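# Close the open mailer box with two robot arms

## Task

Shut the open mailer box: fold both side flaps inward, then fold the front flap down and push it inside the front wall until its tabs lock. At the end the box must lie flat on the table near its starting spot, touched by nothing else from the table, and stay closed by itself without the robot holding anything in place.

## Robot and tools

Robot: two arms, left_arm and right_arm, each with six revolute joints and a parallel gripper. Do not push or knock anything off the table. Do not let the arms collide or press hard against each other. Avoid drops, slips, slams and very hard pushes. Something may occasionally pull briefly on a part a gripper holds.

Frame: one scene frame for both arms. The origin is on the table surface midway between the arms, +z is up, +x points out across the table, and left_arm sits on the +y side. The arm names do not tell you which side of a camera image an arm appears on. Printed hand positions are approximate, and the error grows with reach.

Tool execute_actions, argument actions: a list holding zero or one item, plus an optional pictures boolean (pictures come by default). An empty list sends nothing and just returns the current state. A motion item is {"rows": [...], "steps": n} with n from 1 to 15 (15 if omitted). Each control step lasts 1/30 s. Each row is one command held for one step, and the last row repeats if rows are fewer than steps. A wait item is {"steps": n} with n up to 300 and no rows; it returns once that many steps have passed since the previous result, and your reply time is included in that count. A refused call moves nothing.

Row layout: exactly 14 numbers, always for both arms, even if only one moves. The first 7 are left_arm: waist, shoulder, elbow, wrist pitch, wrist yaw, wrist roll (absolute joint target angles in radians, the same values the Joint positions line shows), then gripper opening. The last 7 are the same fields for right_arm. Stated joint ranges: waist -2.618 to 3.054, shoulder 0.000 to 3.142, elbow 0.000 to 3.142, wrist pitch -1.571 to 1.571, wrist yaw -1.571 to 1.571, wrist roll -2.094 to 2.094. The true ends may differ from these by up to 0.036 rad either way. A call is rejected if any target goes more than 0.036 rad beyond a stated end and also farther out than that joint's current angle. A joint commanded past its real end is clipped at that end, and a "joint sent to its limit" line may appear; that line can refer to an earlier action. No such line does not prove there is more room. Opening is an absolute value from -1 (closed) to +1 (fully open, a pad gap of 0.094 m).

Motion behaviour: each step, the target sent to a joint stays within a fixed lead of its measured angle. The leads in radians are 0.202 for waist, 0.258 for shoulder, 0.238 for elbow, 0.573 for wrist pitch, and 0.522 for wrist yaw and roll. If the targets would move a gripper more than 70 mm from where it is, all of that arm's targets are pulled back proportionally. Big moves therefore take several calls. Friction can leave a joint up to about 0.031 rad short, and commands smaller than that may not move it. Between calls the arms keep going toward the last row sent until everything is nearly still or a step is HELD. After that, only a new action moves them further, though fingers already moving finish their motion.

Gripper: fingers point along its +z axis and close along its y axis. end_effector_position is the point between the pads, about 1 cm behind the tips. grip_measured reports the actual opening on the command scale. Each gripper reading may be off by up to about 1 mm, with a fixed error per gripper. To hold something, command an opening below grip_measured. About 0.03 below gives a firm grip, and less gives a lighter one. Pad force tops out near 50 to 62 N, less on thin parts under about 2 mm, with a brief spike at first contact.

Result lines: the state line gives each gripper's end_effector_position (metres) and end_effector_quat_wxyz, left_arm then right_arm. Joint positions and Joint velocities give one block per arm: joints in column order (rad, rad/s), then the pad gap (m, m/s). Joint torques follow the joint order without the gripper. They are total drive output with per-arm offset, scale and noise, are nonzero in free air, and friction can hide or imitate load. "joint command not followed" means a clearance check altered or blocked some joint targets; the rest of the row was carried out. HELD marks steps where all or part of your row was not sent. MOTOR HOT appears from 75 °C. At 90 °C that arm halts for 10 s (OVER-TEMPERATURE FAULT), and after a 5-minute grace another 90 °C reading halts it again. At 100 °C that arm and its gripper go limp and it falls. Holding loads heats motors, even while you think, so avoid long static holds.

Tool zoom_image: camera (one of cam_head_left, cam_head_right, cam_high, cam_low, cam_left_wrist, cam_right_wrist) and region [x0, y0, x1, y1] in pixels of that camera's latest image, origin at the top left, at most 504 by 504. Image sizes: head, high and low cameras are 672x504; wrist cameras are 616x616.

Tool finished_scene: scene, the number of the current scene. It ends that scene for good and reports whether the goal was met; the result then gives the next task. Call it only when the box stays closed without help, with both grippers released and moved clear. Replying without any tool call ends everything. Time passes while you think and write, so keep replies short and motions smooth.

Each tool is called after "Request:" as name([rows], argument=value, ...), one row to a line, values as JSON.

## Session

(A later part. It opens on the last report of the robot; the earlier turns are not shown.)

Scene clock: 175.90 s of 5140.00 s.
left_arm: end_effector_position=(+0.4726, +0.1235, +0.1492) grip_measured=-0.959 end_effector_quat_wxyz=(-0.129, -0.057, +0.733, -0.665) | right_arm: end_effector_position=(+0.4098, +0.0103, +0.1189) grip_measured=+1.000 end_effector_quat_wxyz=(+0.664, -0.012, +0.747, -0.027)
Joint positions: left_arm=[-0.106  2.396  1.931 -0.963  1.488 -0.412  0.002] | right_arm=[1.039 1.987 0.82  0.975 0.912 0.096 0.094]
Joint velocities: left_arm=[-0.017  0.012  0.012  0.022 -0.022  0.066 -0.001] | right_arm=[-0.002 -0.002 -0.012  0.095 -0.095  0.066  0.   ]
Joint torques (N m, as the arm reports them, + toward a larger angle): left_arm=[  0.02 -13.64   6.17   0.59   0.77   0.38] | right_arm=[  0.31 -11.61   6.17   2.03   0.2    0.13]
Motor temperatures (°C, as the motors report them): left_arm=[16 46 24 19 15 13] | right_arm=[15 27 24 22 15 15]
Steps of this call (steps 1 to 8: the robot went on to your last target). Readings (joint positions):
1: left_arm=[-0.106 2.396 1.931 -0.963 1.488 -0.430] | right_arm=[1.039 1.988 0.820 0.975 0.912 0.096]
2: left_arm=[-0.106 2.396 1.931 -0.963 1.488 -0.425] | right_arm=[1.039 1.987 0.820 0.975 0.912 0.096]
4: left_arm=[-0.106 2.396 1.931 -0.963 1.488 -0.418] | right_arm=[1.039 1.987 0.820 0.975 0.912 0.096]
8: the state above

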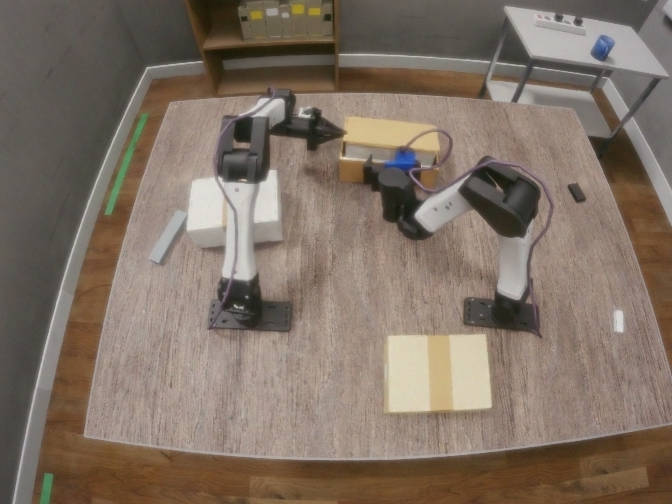

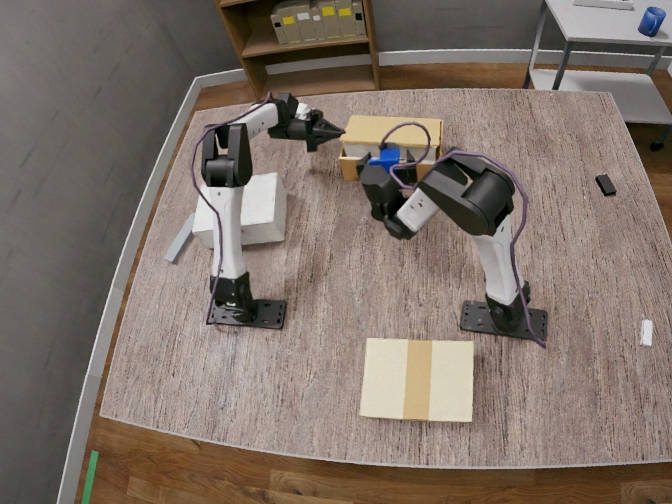

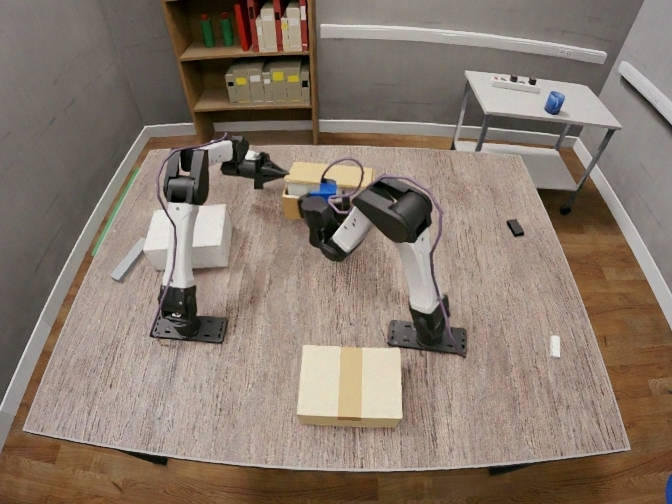

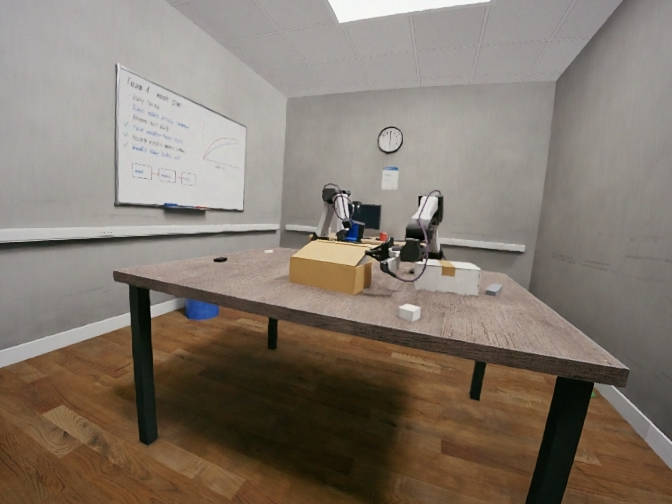

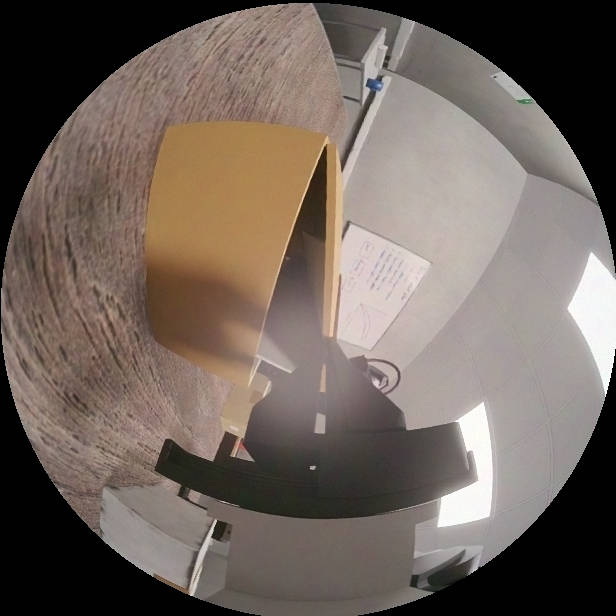

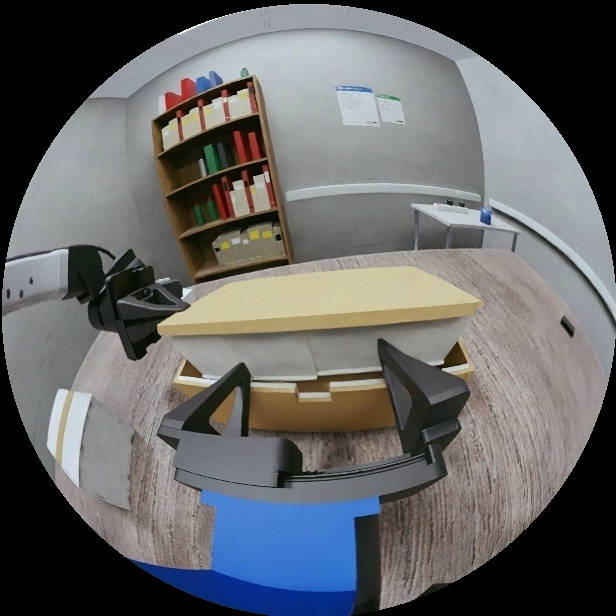

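Request:
execute_actions([
  {"rows":[[-0.11,2.41,1.91,-0.97,1.5,-0.36,-1,1.05,1.94,0.79,1.0,0.9,0.1,1],[-0.11,2.42,1.91,-0.97,1.5,-0.34,-1,1.065,1.91,0.75,1.01,0.9,0.1,1],[-0.11,2.43,1.91,-0.97,1.5,-0.32,-1,1.08,1.88,0.71,1.02,0.9,0.1,1],[-0.11,2.435,1.91,-0.97,1.5,-0.31,-1,1.095,1.85,0.68,1.03,0.9,0.1,1],[-0.11,2.435,1.91,-0.97,1.5,-0.31,-1,1.11,1.82,0.65,1.03,0.9,0.1,1],[-0.11,2.435,1.91,-0.97,1.5,-0.31,-1,1.125,1.79,0.63,1.02,0.9,0.1,1],[-0.11,2.435,1.91,-0.97,1.5,-0.31,-1,1.125,1.76,0.63,0.97,0.9,0.1,1],[-0.11,2.435,1.91,-0.97,1.5,-0.31,-1,1.125,1.73,0.65,0.91,0.9,0.1,1],[-0.11,2.435,1.91,-0.97,1.5,-0.31,-1,1.125,1.7,0.67,0.85,0.9,0.1,1],[-0.11,2.435,1.91,-0.97,1.5,-0.31,-1,1.125,1.67,0.7,0.8,0.9,0.1,1],[-0.11,2.435,1.91,-0.97,1.5,-0.31,-1,1.125,1.64,0.73,0.77,0.9,0.1,1]],"steps":15},
], pictures=false)

Request:
execute_actions([
  {"rows":[[-0.11,2.435,1.91,-0.97,1.5,-0.31,-1,1.11,1.66,0.76,0.76,0.9,0.1,1],[-0.11,2.435,1.91,-0.97,1.5,-0.31,-1,1.09,1.69,0.8,0.76,0.9,0.1,1],[-0.11,2.435,1.91,-0.97,1.5,-0.31,-1,1.07,1.72,0.83,0.75,0.9,0.1,1],[-0.11,2.435,1.91,-0.97,1.5,-0.31,-1,1.05,1.75,0.87,0.75,0.9,0.1,1],[-0.11,2.435,1.91,-0.97,1.5,-0.31,-1,1.03,1.78,0.9,0.74,0.9,0.1,1],[-0.11,2.435,1.91,-0.97,1.5,-0.31,-1,1.01,1.8,0.93,0.74,0.9,0.1,1],[-0.11,2.435,1.91,-0.97,1.5,-0.31,-1,1.0,1.82,0.94,0.74,0.9,0.1,1],[-0.11,2.435,1.91,-0.97,1.5,-0.31,-1,1.0,1.84,0.94,0.74,0.9,0.1,1],[-0.11,2.435,1.91,-0.97,1.5,-0.31,-1,1.0,1.86,0.94,0.74,0.9,0.1,1],[-0.11,2.435,1.91,-0.97,1.5,-0.31,-1,1.0,1.88,0.94,0.74,0.9,0.1,1]],"steps":15},
])

Scene clock: 179.10 s of 5140.00 s.
left_arm: end_effector_position=(+0.4729, +0.1234, +0.1411) grip_measured=-0.959 end_effector_quat_wxyz=(-0.111, -0.035, +0.733, -0.670) | right_arm: end_effector_position=(+0.3632, +0.0104, +0.2037) grip_measured=+1.000 end_effector_quat_wxyz=(+0.688, -0.015, +0.724, +0.038)
Joint positions: left_arm=[-0.106  2.415  1.931 -0.966  1.493 -0.332  0.002] | right_arm=[1.124 1.643 0.722 0.841 0.903 0.096 0.094]
Joint velocities: left_arm=[-0.012  0.002 -0.007 -0.007  0.037 -0.007 -0.001] | right_arm=[-0.002 -0.203  0.154 -0.139 -0.066  0.037  0.   ]
Joint torques (N m, as the arm reports them, + toward a larger angle): left_arm=[  0.02 -12.15   6.1    0.57   0.73   0.27] | right_arm=[ 0.42 -6.73  8.27  1.43  0.03  0.13]
Motor temperatures (°C, as the motors report them): left_arm=[16 46 24 19 15 13] | right_arm=[15 27 24 22 15 15]
Steps of this call (steps 1 to 30: the robot went on to your last target; steps 31 to 81: nothing new was sent; steps 82 to 96: all 15 steps of this action). Readings (joint positions):
82: left_arm=[-0.106 2.396 1.931 -0.963 1.488 -0.406] | right_arm=[1.040 1.984 0.816 0.975 0.910 0.096]
83: left_arm=[-0.106 2.396 1.931 -0.963 1.488 -0.400] | right_arm=[1.043 1.973 0.803 0.975 0.907 0.096]
85: left_arm=[-0.106 2.400 1.931 -0.963 1.488 -0.378] | right_arm=[1.059 1.925 0.746 0.982 0.904 0.096]
89: left_arm=[-0.106 2.414 1.931 -0.965 1.492 -0.347] | right_arm=[1.114 1.800 0.650 0.970 0.904 0.096]
96: the state above

Scene clock: 179.60 s of 5140.00 s.
left_arm: end_effector_position=(+0.4730, +0.1235, +0.1395) grip_measured=-0.959 end_effector_quat_wxyz=(-0.109, -0.034, +0.735, -0.669) | right_arm: end_effector_position=(+0.4297, +0.0054, +0.1666) grip_measured=+1.000 end_effector_quat_wxyz=(+0.662, +0.000, +0.748, -0.037)
Joint positions: left_arm=[-0.106  2.417  1.931 -0.967  1.488 -0.326  0.002] | right_arm=[0.997 1.877 0.929 0.754 0.9   0.098 0.094]
Joint velocities: left_arm=[ 0.002  0.032 -0.007 -0.007 -0.022  0.037 -0.   ] | right_arm=[-0.012 -0.002  0.002 -0.066 -0.066  0.022  0.   ]
Joint torques (N m, as the arm reports them, + toward a larger angle): left_arm=[  0.12 -12.43   6.14   0.58   0.78   0.22] | right_arm=[ 0.44 -9.35  9.37  1.86  0.12  0.13]
Motor temperatures (°C, as the motors report them): left_arm=[16 46 24 19 15 13] | right_arm=[15 27 24 22 15 15]
Steps of this call (steps 1 to 15: all 15 steps of this action). Readings (joint positions):
1: left_arm=[-0.106 2.415 1.931 -0.966 1.493 -0.331] | right_arm=[1.123 1.641 0.730 0.835 0.903 0.096]
2: left_arm=[-0.106 2.415 1.931 -0.966 1.493 -0.330] | right_arm=[1.120 1.647 0.744 0.823 0.903 0.096]
4: left_arm=[-0.106 2.415 1.931 -0.966 1.493 -0.330] | right_arm=[1.099 1.684 0.797 0.803 0.903 0.096]
8: left_arm=[-0.106 2.415 1.931 -0.966 1.493 -0.329] | right_arm=[1.023 1.789 0.915 0.780 0.901 0.096]
15: the state above

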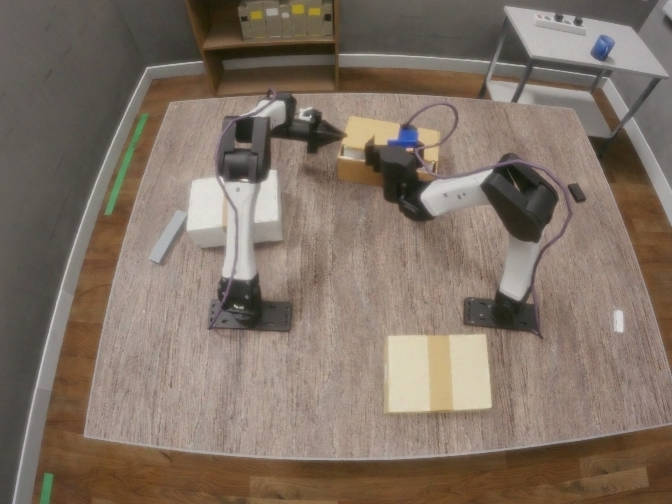

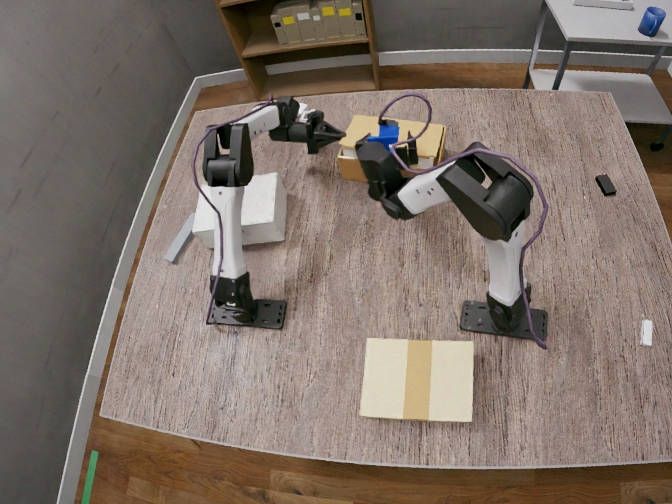

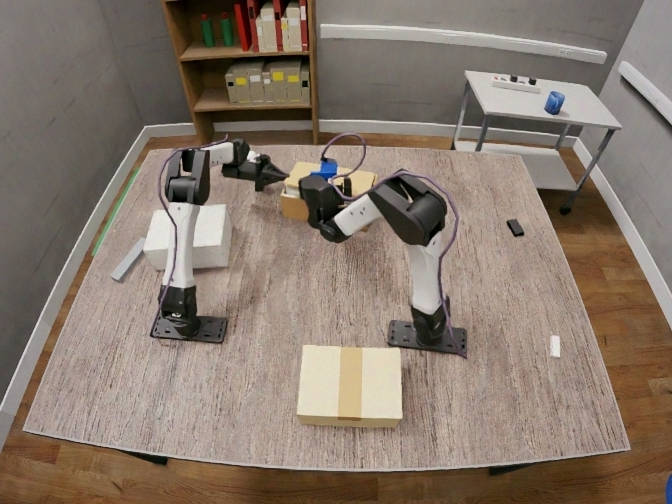

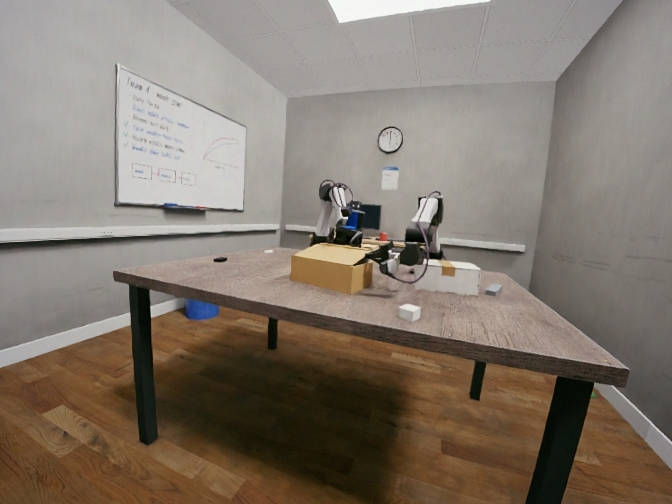

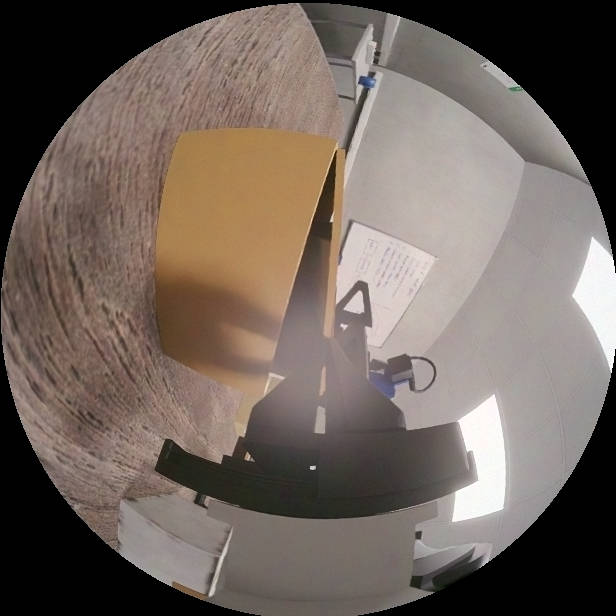

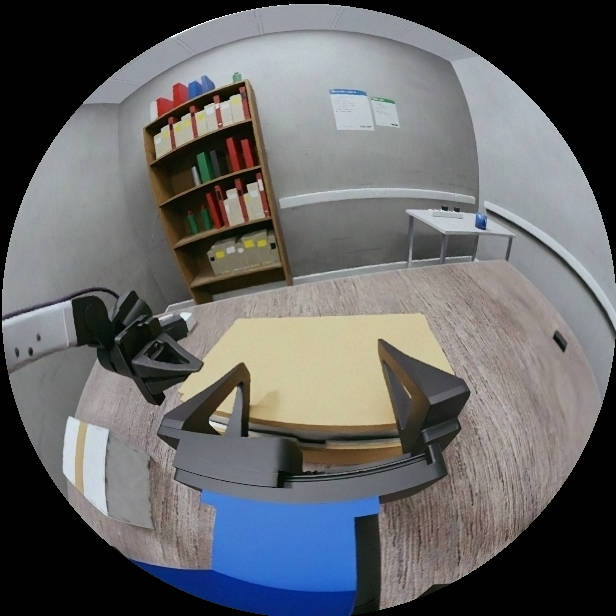

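Request:
execute_actions([
  {"rows":[[-0.11,2.40,1.90,-0.95,1.5,-0.32,-1,1.005,1.86,0.92,0.75,0.9,0.1,1],[-0.112,2.39,1.88,-0.94,1.5,-0.32,-1,1.01,1.85,0.91,0.75,0.9,0.1,1],[-0.114,2.378,1.86,-0.93,1.5,-0.32,-1,1.015,1.843,0.9,0.75,0.9,0.1,1],[-0.116,2.367,1.84,-0.92,1.5,-0.32,-1,1.02,1.836,0.89,0.75,0.9,0.1,1],[-0.118,2.356,1.82,-0.91,1.5,-0.32,-1,1.025,1.829,0.88,0.75,0.9,0.1,1],[-0.12,2.345,1.80,-0.9,1.5,-0.32,-1,1.03,1.822,0.87,0.75,0.9,0.1,1],[-0.122,2.334,1.78,-0.89,1.5,-0.32,-1,1.035,1.815,0.862,0.75,0.9,0.1,1],[-0.124,2.323,1.76,-0.88,1.5,-0.32,-1,1.04,1.808,0.854,0.75,0.9,0.1,1],[-0.126,2.312,1.74,-0.87,1.5,-0.32,-1,1.046,1.8,0.846,0.75,0.9,0.1,1],[-0.128,2.3,1.72,-0.86,1.5,-0.32,-1,1.052,1.793,0.838,0.75,0.9,0.1,1],[-0.13,2.29,1.70,-0.85,1.5,-0.32,-1,1.058,1.786,0.83,0.75,0.9,0.1,1],[-0.13,2.283,1.68,-0.85,1.5,-0.32,-1,1.065,1.78,0.82,0.75,0.9,0.1,1]],"steps":15},
], pictures=false)

Request:
execute_actions([
  {"steps":10},
])

Scene clock: 182.57 s of 5140.00 s.
left_arm: end_effector_position=(+0.4373, +0.1214, +0.1386) grip_measured=-0.959 end_effector_quat_wxyz=(-0.121, -0.034, +0.732, -0.669) | right_arm: end_effector_position=(+0.3985, +0.0120, +0.1676) grip_measured=+1.000 end_effector_quat_wxyz=(+0.660, -0.026, +0.750, -0.020)
Joint positions: left_arm=[-0.121  2.293  1.703 -0.883  1.496 -0.324  0.002] | right_arm=[1.058 1.796 0.837 0.753 0.9   0.098 0.094]
Joint velocities: left_arm=[-0.037 -0.027 -0.076  0.037  0.11  -0.037 -0.   ] | right_arm=[ 0.061 -0.027 -0.027  0.051  0.007 -0.051  0.   ]
Joint torques (N m, as the arm reports them, + toward a larger angle): left_arm=[ -0.16 -13.24   6.18   0.78   0.69   0.13] | right_arm=[  0.56 -10.09   6.8    1.96   0.12   0.12]
Motor temperatures (°C, as the motors report them): left_arm=[16 46 24 19 15 13] | right_arm=[15 27 24 22 15 15]
Steps of this call (steps 1 to 15: the robot went on to your last target; steps 16 to 74: nothing new was sent; steps 75 to 89: all 15 steps of this action). Readings (joint positions):
75: left_arm=[-0.106 2.417 1.928 -0.965 1.489 -0.324] | right_arm=[0.997 1.877 0.929 0.754 0.900 0.098]
76: left_arm=[-0.106 2.413 1.920 -0.961 1.491 -0.324] | right_arm=[0.997 1.876 0.929 0.754 0.900 0.098]
78: left_arm=[-0.106 2.397 1.889 -0.950 1.493 -0.324] | right_arm=[1.001 1.867 0.920 0.753 0.900 0.098]
82: left_arm=[-0.107 2.353 1.811 -0.924 1.494 -0.324] | right_arm=[1.021 1.836 0.884 0.753 0.900 0.098]
89: the state above

Scene clock: 182.90 s of 5140.00 s.
left_arm: end_effector_position=(+0.4370, +0.1209, +0.1382) grip_measured=-0.959 end_effector_quat_wxyz=(-0.119, -0.031, +0.732, -0.670) | right_arm: end_effector_position=(+0.3981, +0.0122, +0.1673) grip_measured=+1.000 end_effector_quat_wxyz=(+0.660, -0.027, +0.750, -0.020)
Joint positions: left_arm=[-0.122  2.293  1.699 -0.872  1.497 -0.324  0.002] | right_arm=[1.06  1.796 0.836 0.753 0.9   0.098 0.094]
Joint velocities: left_arm=[-0.002 -0.002 -0.007 -0.007 -0.007  0.022 -0.002] | right_arm=[ 0.012 -0.012  0.012  0.066 -0.022  0.007  0.   ]
Joint torques (N m, as the arm reports them, + toward a larger angle): left_arm=[ -0.38 -13.38   6.05   0.83   0.68   0.12] | right_arm=[  0.61 -10.22   6.73   1.95   0.13   0.12]
Motor temperatures (°C, as the motors report them): left_arm=[16 46 24 19 15 13] | right_arm=[15 28 24 22 15 15]
Steps of this call (steps 1 to 10: the robot went on to your last target). Readings (joint positions):
1: left_arm=[-0.122 2.293 1.701 -0.880 1.496 -0.324] | right_arm=[1.060 1.796 0.836 0.753 0.900 0.098]
2: left_arm=[-0.122 2.293 1.701 -0.878 1.497 -0.324] | right_arm=[1.060 1.796 0.836 0.753 0.900 0.098]
4: left_arm=[-0.122 2.293 1.699 -0.875 1.497 -0.324] | right_arm=[1.060 1.796 0.836 0.753 0.900 0.098]
8: left_arm=[-0.122 2.293 1.699 -0.873 1.497 -0.324] | right_arm=[1.060 1.796 0.836 0.753 0.900 0.098]
10: the state above

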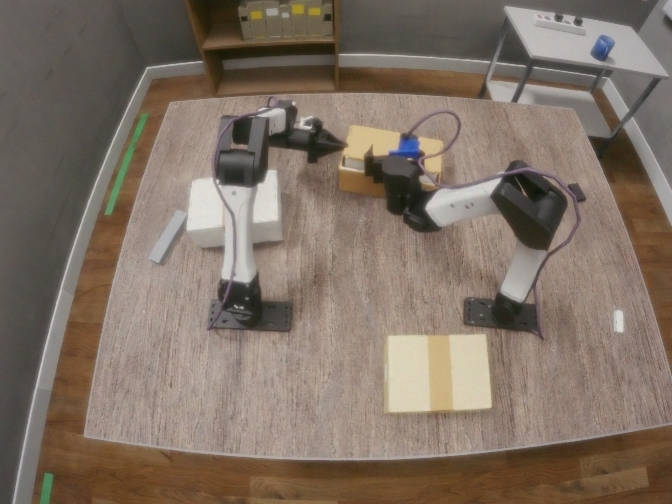

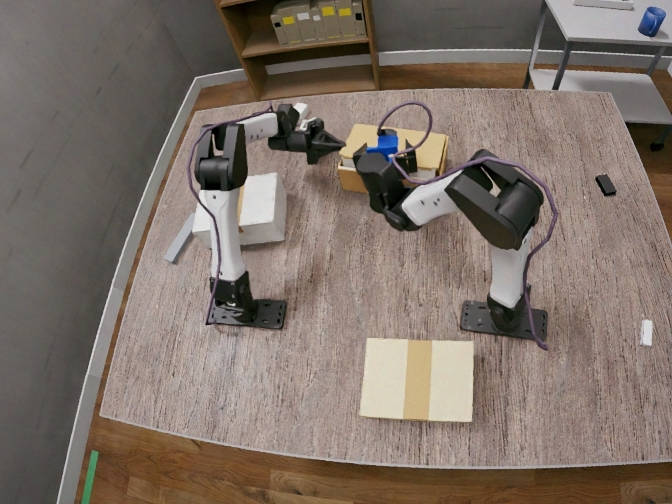

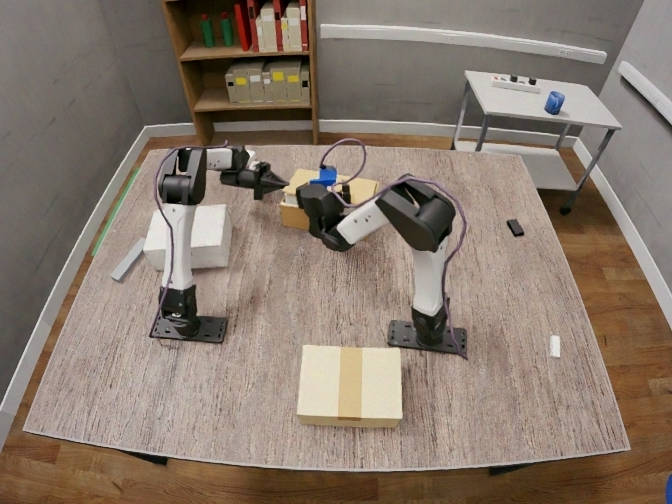

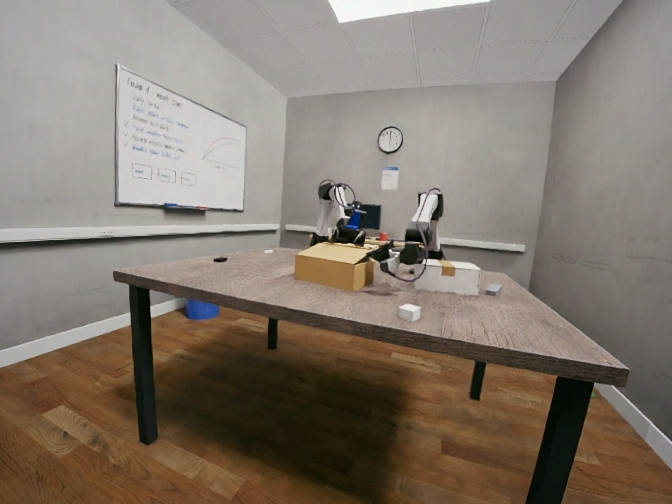

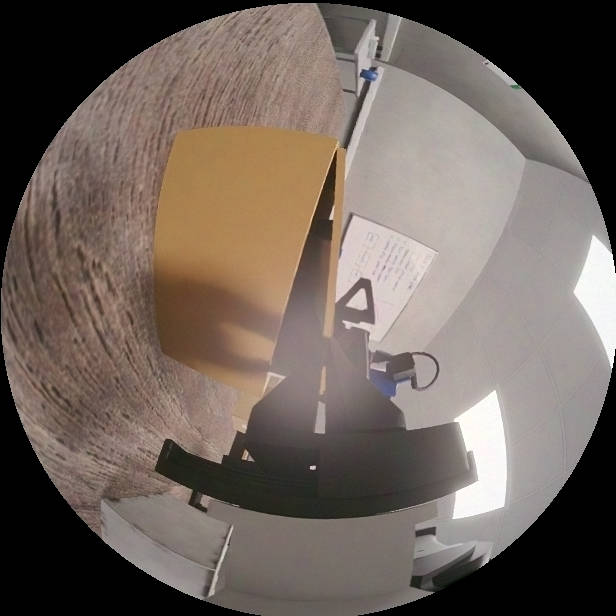

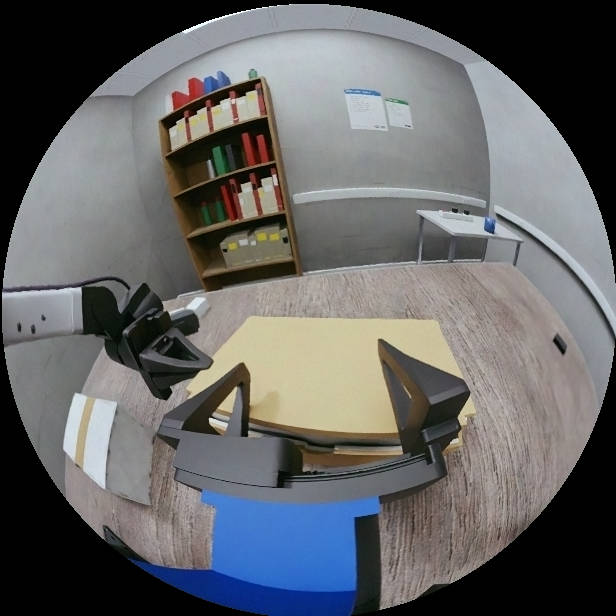

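Request:
execute_actions([
  {"rows":[[-0.135,2.275,1.665,-0.84,1.5,-0.32,-1,1.07,1.77,0.81,0.76,0.9,0.1,1],[-0.14,2.265,1.645,-0.83,1.5,-0.32,-1,1.075,1.76,0.8,0.76,0.9,0.1,1],[-0.145,2.255,1.625,-0.82,1.5,-0.32,-1,1.08,1.75,0.79,0.76,0.9,0.1,1],[-0.15,2.245,1.605,-0.81,1.5,-0.32,-1,1.083,1.74,0.78,0.76,0.9,0.1,1],[-0.155,2.235,1.59,-0.805,1.5,-0.32,-1,1.085,1.73,0.77,0.76,0.9,0.1,1],[-0.155,2.235,1.59,-0.805,1.5,-0.32,-1,1.085,1.73,0.77,0.76,0.9,0.1,1],[-0.155,2.235,1.59,-0.805,1.5,-0.32,-1,1.085,1.73,0.77,0.76,0.9,0.1,1],[-0.155,2.235,1.59,-0.805,1.5,-0.32,-1,1.085,1.73,0.77,0.76,0.9,0.1,1],[-0.155,2.235,1.59,-0.805,1.5,-0.32,-1,1.085,1.73,0.77,0.76,0.9,0.1,1],[-0.155,2.235,1.59,-0.805,1.5,-0.32,-1,1.085,1.73,0.77,0.76,0.9,0.1,1],[-0.155,2.235,1.59,-0.805,1.5,-0.32,-0.85,1.085,1.75,0.77,0.76,0.9,0.1,1],[-0.155,2.235,1.59,-0.805,1.5,-0.32,-0.8,1.085,1.76,0.77,0.76,0.9,0.1,1],[-0.13,2.235,1.59,-0.805,1.5,-0.32,-0.8,1.085,1.77,0.77,0.76,0.9,0.1,1],[-0.1,2.235,1.59,-0.805,1.5,-0.32,-0.8,1.085,1.77,0.77,0.76,0.9,0.1,1],[-0.06,2.235,1.59,-0.805,1.5,-0.32,-0.8,1.085,1.77,0.77,0.76,0.9,0.1,1]],"steps":15},
], pictures=false)

Request:
execute_actions([
  {"rows":[[-0.04,2.235,1.59,-0.805,1.5,-0.32,-0.8,1.085,1.77,0.77,0.77,0.9,0.12,1],[-0.03,2.235,1.59,-0.805,1.5,-0.32,-0.8,1.085,1.78,0.765,0.78,0.9,0.13,1],[-0.03,2.235,1.59,-0.805,1.5,-0.32,-0.8,1.085,1.79,0.76,0.79,0.9,0.14,1],[-0.03,2.235,1.59,-0.805,1.5,-0.32,-0.8,1.085,1.8,0.755,0.8,0.9,0.15,1],[-0.03,2.235,1.59,-0.805,1.5,-0.32,-0.8,1.085,1.81,0.75,0.81,0.9,0.16,1],[-0.03,2.235,1.59,-0.805,1.5,-0.32,-0.8,1.085,1.82,0.745,0.82,0.9,0.17,1],[-0.03,2.235,1.59,-0.805,1.5,-0.32,-0.8,1.085,1.83,0.74,0.83,0.9,0.18,1],[-0.03,2.235,1.59,-0.805,1.5,-0.32,-0.8,1.085,1.84,0.735,0.84,0.9,0.19,1],[-0.03,2.235,1.59,-0.805,1.5,-0.32,-0.8,1.085,1.85,0.73,0.85,0.9,0.2,1],[-0.03,2.235,1.59,-0.805,1.5,-0.32,-0.8,1.085,1.86,0.725,0.86,0.9,0.2,1],[-0.03,2.235,1.59,-0.805,1.5,-0.32,-0.8,1.085,1.87,0.72,0.87,0.9,0.2,1]],"steps":15},
])

Scene clock: 185.80 s of 5140.00 s.
left_arm: end_effector_position=(+0.4214, +0.1179, +0.1370) grip_measured=-0.802 end_effector_quat_wxyz=(-0.121, -0.024, +0.731, -0.671) | right_arm: end_effector_position=(+0.3856, +0.0087, +0.1688) grip_measured=+1.000 end_effector_quat_wxyz=(+0.660, -0.034, +0.751, -0.014)
Joint positions: left_arm=[-0.134  2.245  1.609 -0.824  1.5   -0.324  0.009] | right_arm=[1.078 1.749 0.786 0.755 0.9   0.098 0.094]
Joint velocities: left_arm=[ 0.325  0.007 -0.002 -0.022  0.066 -0.037  0.001] | right_arm=[-0.002  0.042 -0.002  0.051  0.051  0.037  0.   ]
Joint torques (N m, as the arm reports them, + toward a larger angle): left_arm=[  5.36 -12.99   6.01   0.8    0.68   0.12] | right_arm=[ 0.7  -7.07  6.72  2.02  0.12  0.12]
Motor temperatures (°C, as the motors report them): left_arm=[16 47 24 19 15 13] | right_arm=[15 28 24 22 15 15]
Steps of this call (steps 1 to 30: the robot went on to your last target; steps 31 to 72: nothing new was sent; steps 73 to 87: all 15 steps of this action). Readings (joint positions):
73: left_arm=[-0.122 2.291 1.696 -0.868 1.497 -0.324] | right_arm=[1.060 1.795 0.834 0.753 0.900 0.098]
74: left_arm=[-0.123 2.288 1.687 -0.861 1.497 -0.324] | right_arm=[1.060 1.791 0.830 0.753 0.900 0.098]
76: left_arm=[-0.126 2.272 1.656 -0.845 1.499 -0.324] | right_arm=[1.065 1.776 0.811 0.753 0.900 0.098]
80: left_arm=[-0.142 2.246 1.613 -0.832 1.499 -0.324] | right_arm=[1.077 1.747 0.786 0.753 0.900 0.098]
87: the state above

Scene clock: 186.30 s of 5140.00 s.
left_arm: end_effector_position=(+0.4451, +0.1625, +0.1369) grip_measured=-0.802 end_effector_quat_wxyz=(-0.082, -0.063, +0.729, -0.677) | right_arm: end_effector_position=(+0.3840, +0.0061, +0.1279) grip_measured=+1.000 end_effector_quat_wxyz=(+0.649, -0.014, +0.761, -0.002)
Joint positions: left_arm=[-0.025  2.245  1.609 -0.818  1.5   -0.324  0.009] | right_arm=[1.078 1.851 0.739 0.854 0.902 0.182 0.094]
Joint velocities: left_arm=[ 0.012 -0.012 -0.007  0.007 -0.066  0.037 -0.001] | right_arm=[ 0.012 -0.007 -0.007  0.037 -0.037  0.022  0.   ]
Joint torques (N m, as the arm reports them, + toward a larger angle): left_arm=[ -0.05 -12.94   5.98   0.75   0.66   0.12] | right_arm=[ 0.76 -7.33  5.57  2.06  0.13  0.19]
Motor temperatures (°C, as the motors report them): left_arm=[16 47 24 19 15 13] | right_arm=[15 28 24 22 15 15]
Steps of this call (steps 1 to 15: all 15 steps of this action). Readings (joint positions):
1: left_arm=[-0.117 2.245 1.609 -0.824 1.500 -0.324] | right_arm=[1.078 1.751 0.786 0.756 0.900 0.100]
2: left_arm=[-0.094 2.245 1.609 -0.823 1.500 -0.324] | right_arm=[1.078 1.754 0.786 0.759 0.900 0.104]
4: left_arm=[-0.048 2.245 1.609 -0.821 1.500 -0.324] | right_arm=[1.078 1.764 0.784 0.774 0.900 0.116]
8: left_arm=[-0.012 2.245 1.609 -0.818 1.500 -0.324] | right_arm=[1.078 1.802 0.764 0.806 0.900 0.145]
15: the state above

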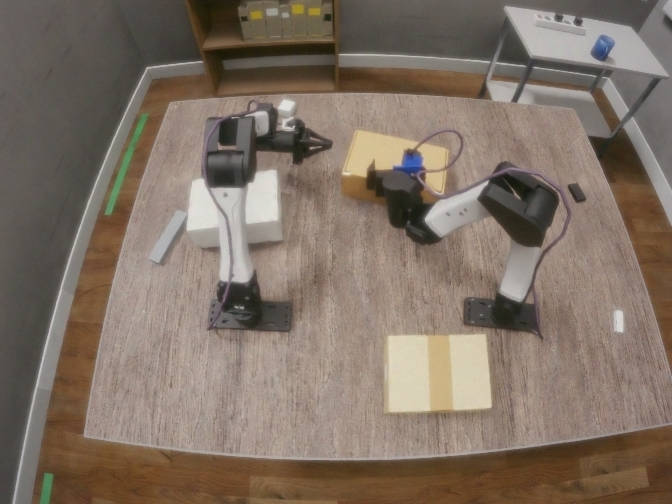

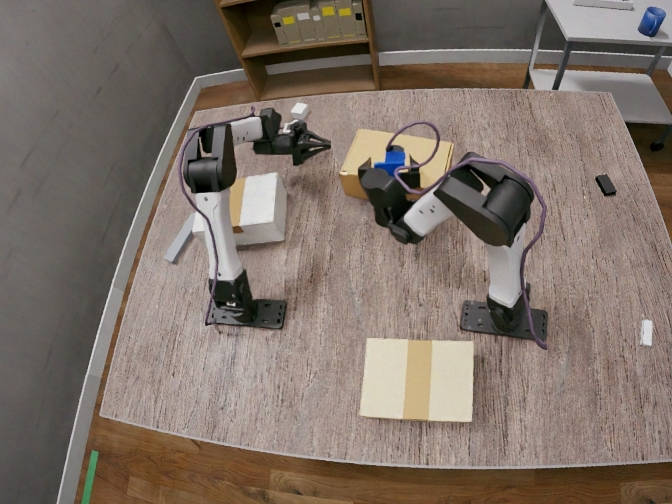

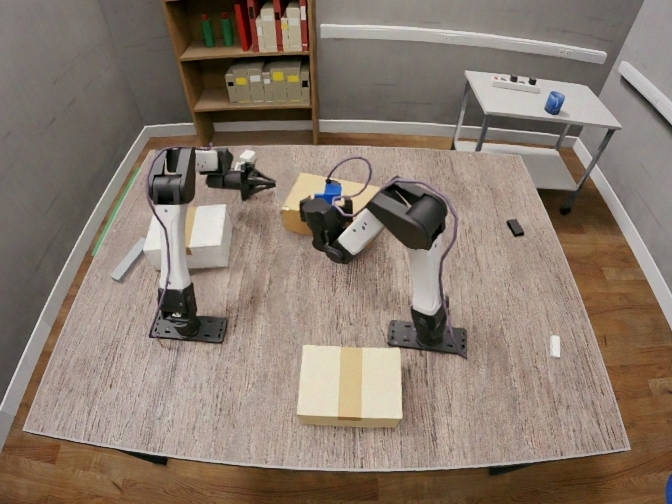

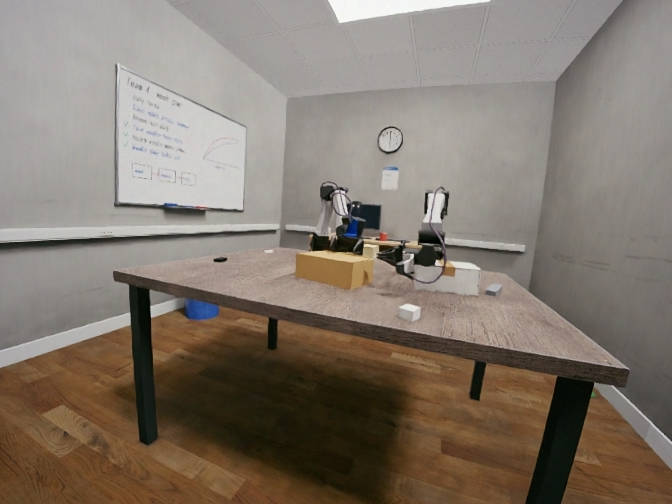

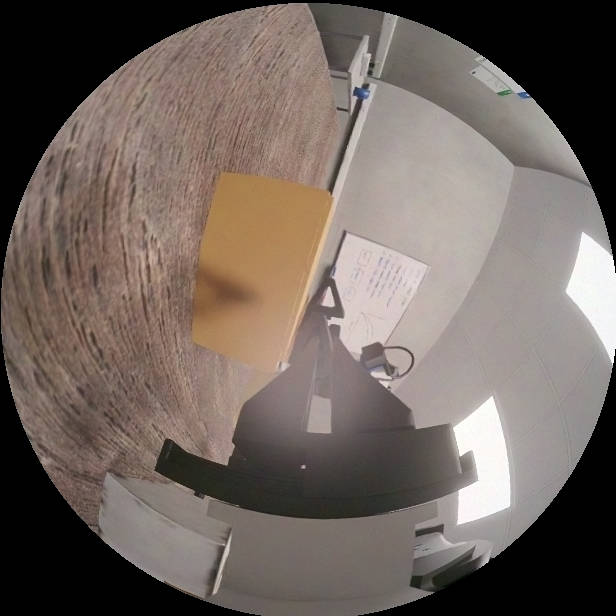

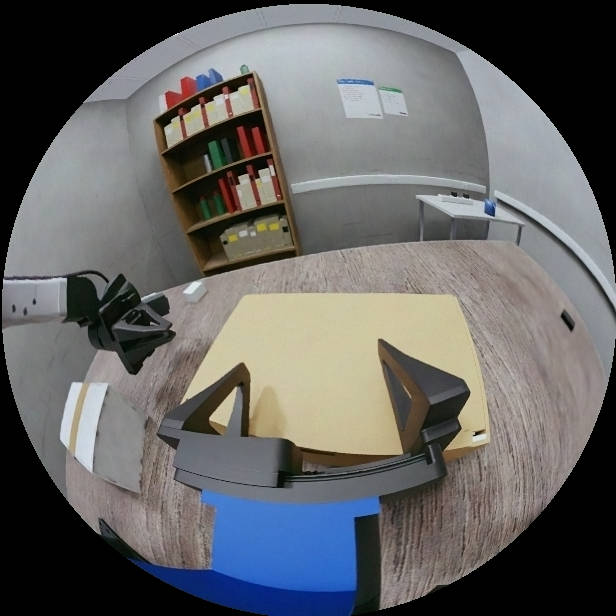

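Press a bit more, then lift and go to the squaring pose.

Request:
execute_actions([
  {"rows":[[-0.03,2.235,1.59,-0.805,1.5,-0.32,-0.8,1.085,1.885,0.72,0.87,0.9,0.2,1],[-0.03,2.235,1.59,-0.805,1.5,-0.32,-0.8,1.085,1.895,0.72,0.87,0.9,0.2,1],[-0.03,2.235,1.59,-0.805,1.5,-0.32,-0.8,1.085,1.905,0.72,0.87,0.9,0.2,1],[-0.03,2.235,1.59,-0.805,1.5,-0.32,-0.8,1.085,1.905,0.72,0.87,0.9,0.2,1],[-0.03,2.235,1.59,-0.805,1.5,-0.32,-0.8,1.085,1.905,0.72,0.87,0.9,0.2,1],[-0.03,2.235,1.59,-0.805,1.5,-0.32,-0.8,1.085,1.905,0.72,0.87,0.9,0.2,1],[-0.03,2.235,1.59,-0.805,1.5,-0.32,-0.8,1.085,1.905,0.72,0.87,0.9,0.2,1],[-0.03,2.235,1.59,-0.805,1.5,-0.32,-0.8,1.085,1.905,0.72,0.87,0.9,0.2,1],[-0.03,2.235,1.59,-0.805,1.5,-0.32,-0.8,1.085,1.86,0.72,0.87,0.9,0.2,1],[-0.03,2.235,1.59,-0.805,1.5,-0.32,-0.8,1.085,1.83,0.72,0.85,0.9,0.2,1],[-0.03,2.235,1.59,-0.805,1.5,-0.32,-0.8,1.085,1.8,0.72,0.83,0.9,0.2,1],[-0.03,2.235,1.59,-0.805,1.5,-0.32,-0.8,1.085,1.77,0.72,0.8,0.9,0.2,1]],"steps":15},
], pictures=false)

Request:
execute_actions([
  {"steps":10},
])

Scene clock: 188.00 s of 5140.00 s.
left_arm: end_effector_position=(+0.4451, +0.1625, +0.1369) grip_measured=-0.802 end_effector_quat_wxyz=(-0.082, -0.063, +0.729, -0.677) | right_arm: end_effector_position=(+0.3815, +0.0026, +0.1477) grip_measured=+1.000 end_effector_quat_wxyz=(+0.658, -0.001, +0.753, +0.009)
Joint positions: left_arm=[-0.025  2.245  1.609 -0.818  1.5   -0.324  0.009] | right_arm=[1.079 1.791 0.733 0.836 0.909 0.188 0.094]
Joint velocities: left_arm=[ 0.007 -0.017  0.002  0.037 -0.007 -0.007  0.   ] | right_arm=[ 0.012 -0.32  -0.007  0.007 -0.066 -0.051  0.   ]
Joint torques (N m, as the arm reports them, + toward a larger angle): left_arm=[ -0.14 -12.97   5.93   0.75   0.66   0.12] | right_arm=[ 0.64 -8.63  6.48  1.68  0.08  0.21]
Motor temperatures (°C, as the motors report them): left_arm=[16 47 23 19 15 13] | right_arm=[15 28 23 22 15 15]
Steps of this call (steps 1 to 15: the robot went on to your last target; steps 16 to 36: nothing new was sent; steps 37 to 51: all 15 steps of this action). Readings (joint positions):
37: left_arm=[-0.025 2.245 1.609 -0.818 1.500 -0.324] | right_arm=[1.078 1.853 0.739 0.861 0.902 0.189]
38: left_arm=[-0.025 2.245 1.609 -0.818 1.500 -0.324] | right_arm=[1.078 1.857 0.739 0.866 0.905 0.188]
40: left_arm=[-0.025 2.245 1.609 -0.818 1.500 -0.324] | right_arm=[1.078 1.862 0.739 0.879 0.912 0.184]
44: left_arm=[-0.025 2.245 1.609 -0.818 1.500 -0.324] | right_arm=[1.079 1.866 0.739 0.891 0.919 0.181]
51: the state above

Scene clock: 188.33 s of 5140.00 s.
left_arm: end_effector_position=(+0.4451, +0.1625, +0.1369) grip_measured=-0.802 end_effector_quat_wxyz=(-0.082, -0.063, +0.729, -0.677) | right_arm: end_effector_position=(+0.3806, +0.0020, +0.1490) grip_measured=+1.000 end_effector_quat_wxyz=(+0.655, -0.003, +0.755, +0.008)
Joint positions: left_arm=[-0.025  2.245  1.609 -0.818  1.5   -0.324  0.009] | right_arm=[1.079 1.777 0.733 0.814 0.906 0.191 0.094]
Joint velocities: left_arm=[-0.007 -0.002  0.017  0.022  0.037 -0.051  0.001] | right_arm=[-0.007  0.017 -0.017 -0.037 -0.007 -0.066  0.   ]
Joint torques (N m, as the arm reports them, + toward a larger angle): left_arm=[ -0.14 -12.97   5.91   0.76   0.66   0.12] | right_arm=[ 0.63 -8.98  6.58  1.89  0.07  0.16]
Motor temperatures (°C, as the motors report them): left_arm=[16 47 23 19 15 13] | right_arm=[15 28 23 22 15 15]
Steps of this call (steps 1 to 10: the robot went on to your last target). Readings (joint positions):
1: left_arm=[-0.025 2.245 1.609 -0.818 1.500 -0.324] | right_arm=[1.079 1.782 0.733 0.836 0.909 0.189]
2: left_arm=[-0.025 2.245 1.609 -0.818 1.500 -0.324] | right_arm=[1.079 1.778 0.733 0.835 0.909 0.190]
4: left_arm=[-0.025 2.245 1.609 -0.818 1.500 -0.324] | right_arm=[1.079 1.777 0.733 0.829 0.908 0.190]
8: left_arm=[-0.025 2.245 1.609 -0.818 1.500 -0.324] | right_arm=[1.079 1.777 0.733 0.817 0.907 0.191]
10: the state above

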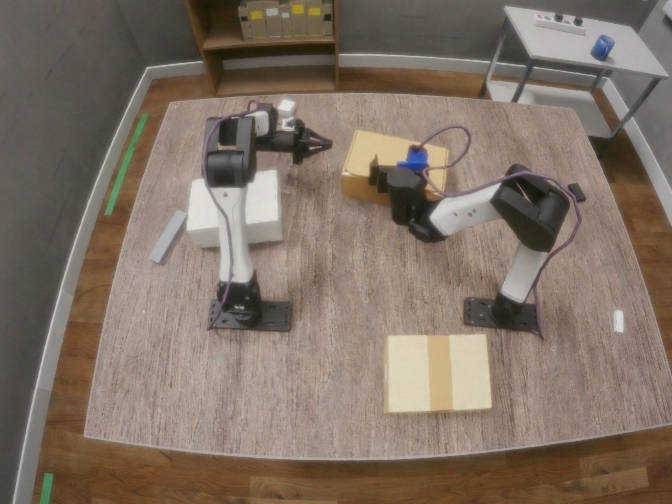

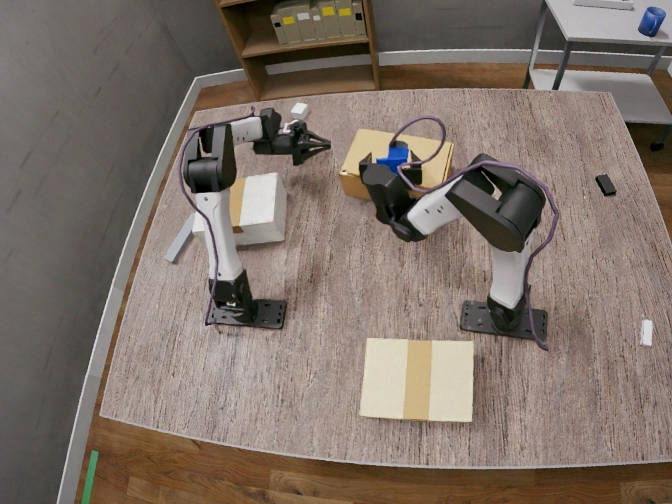

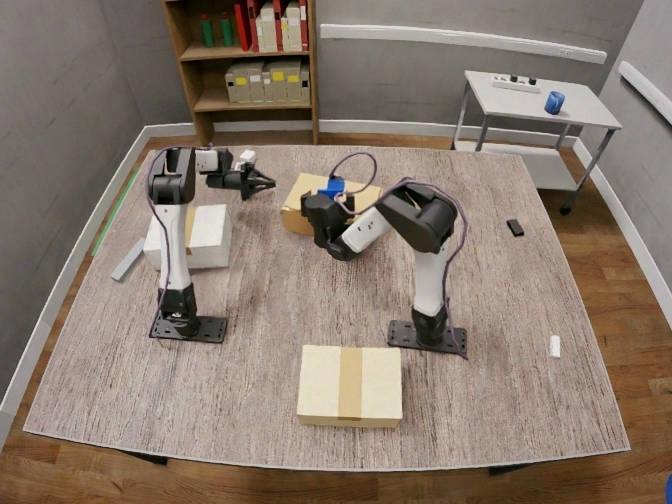

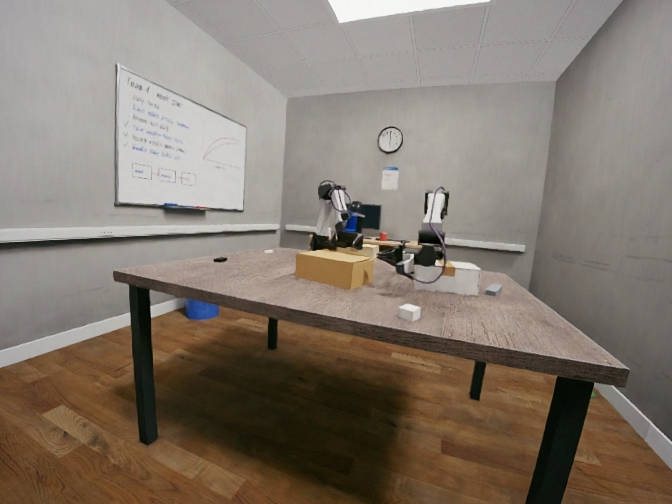

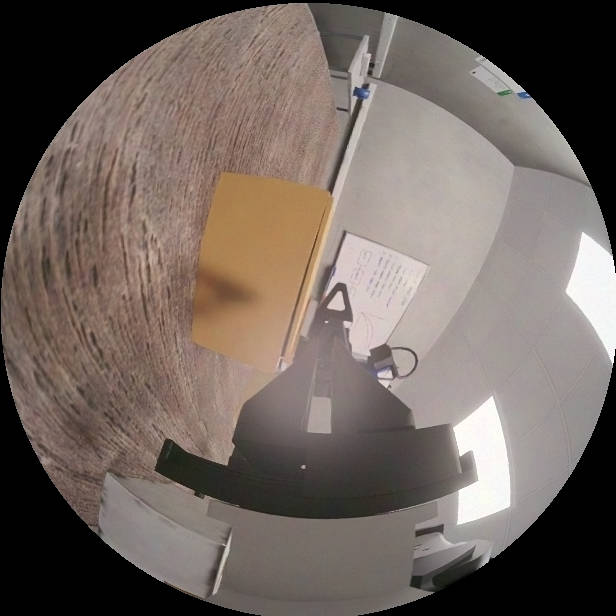

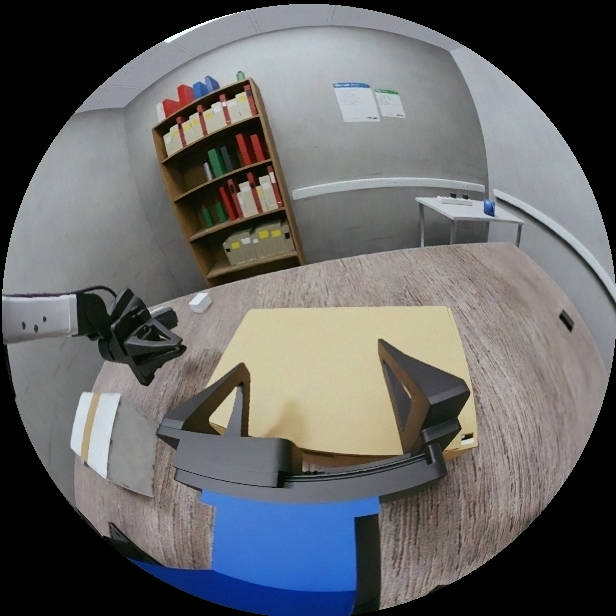

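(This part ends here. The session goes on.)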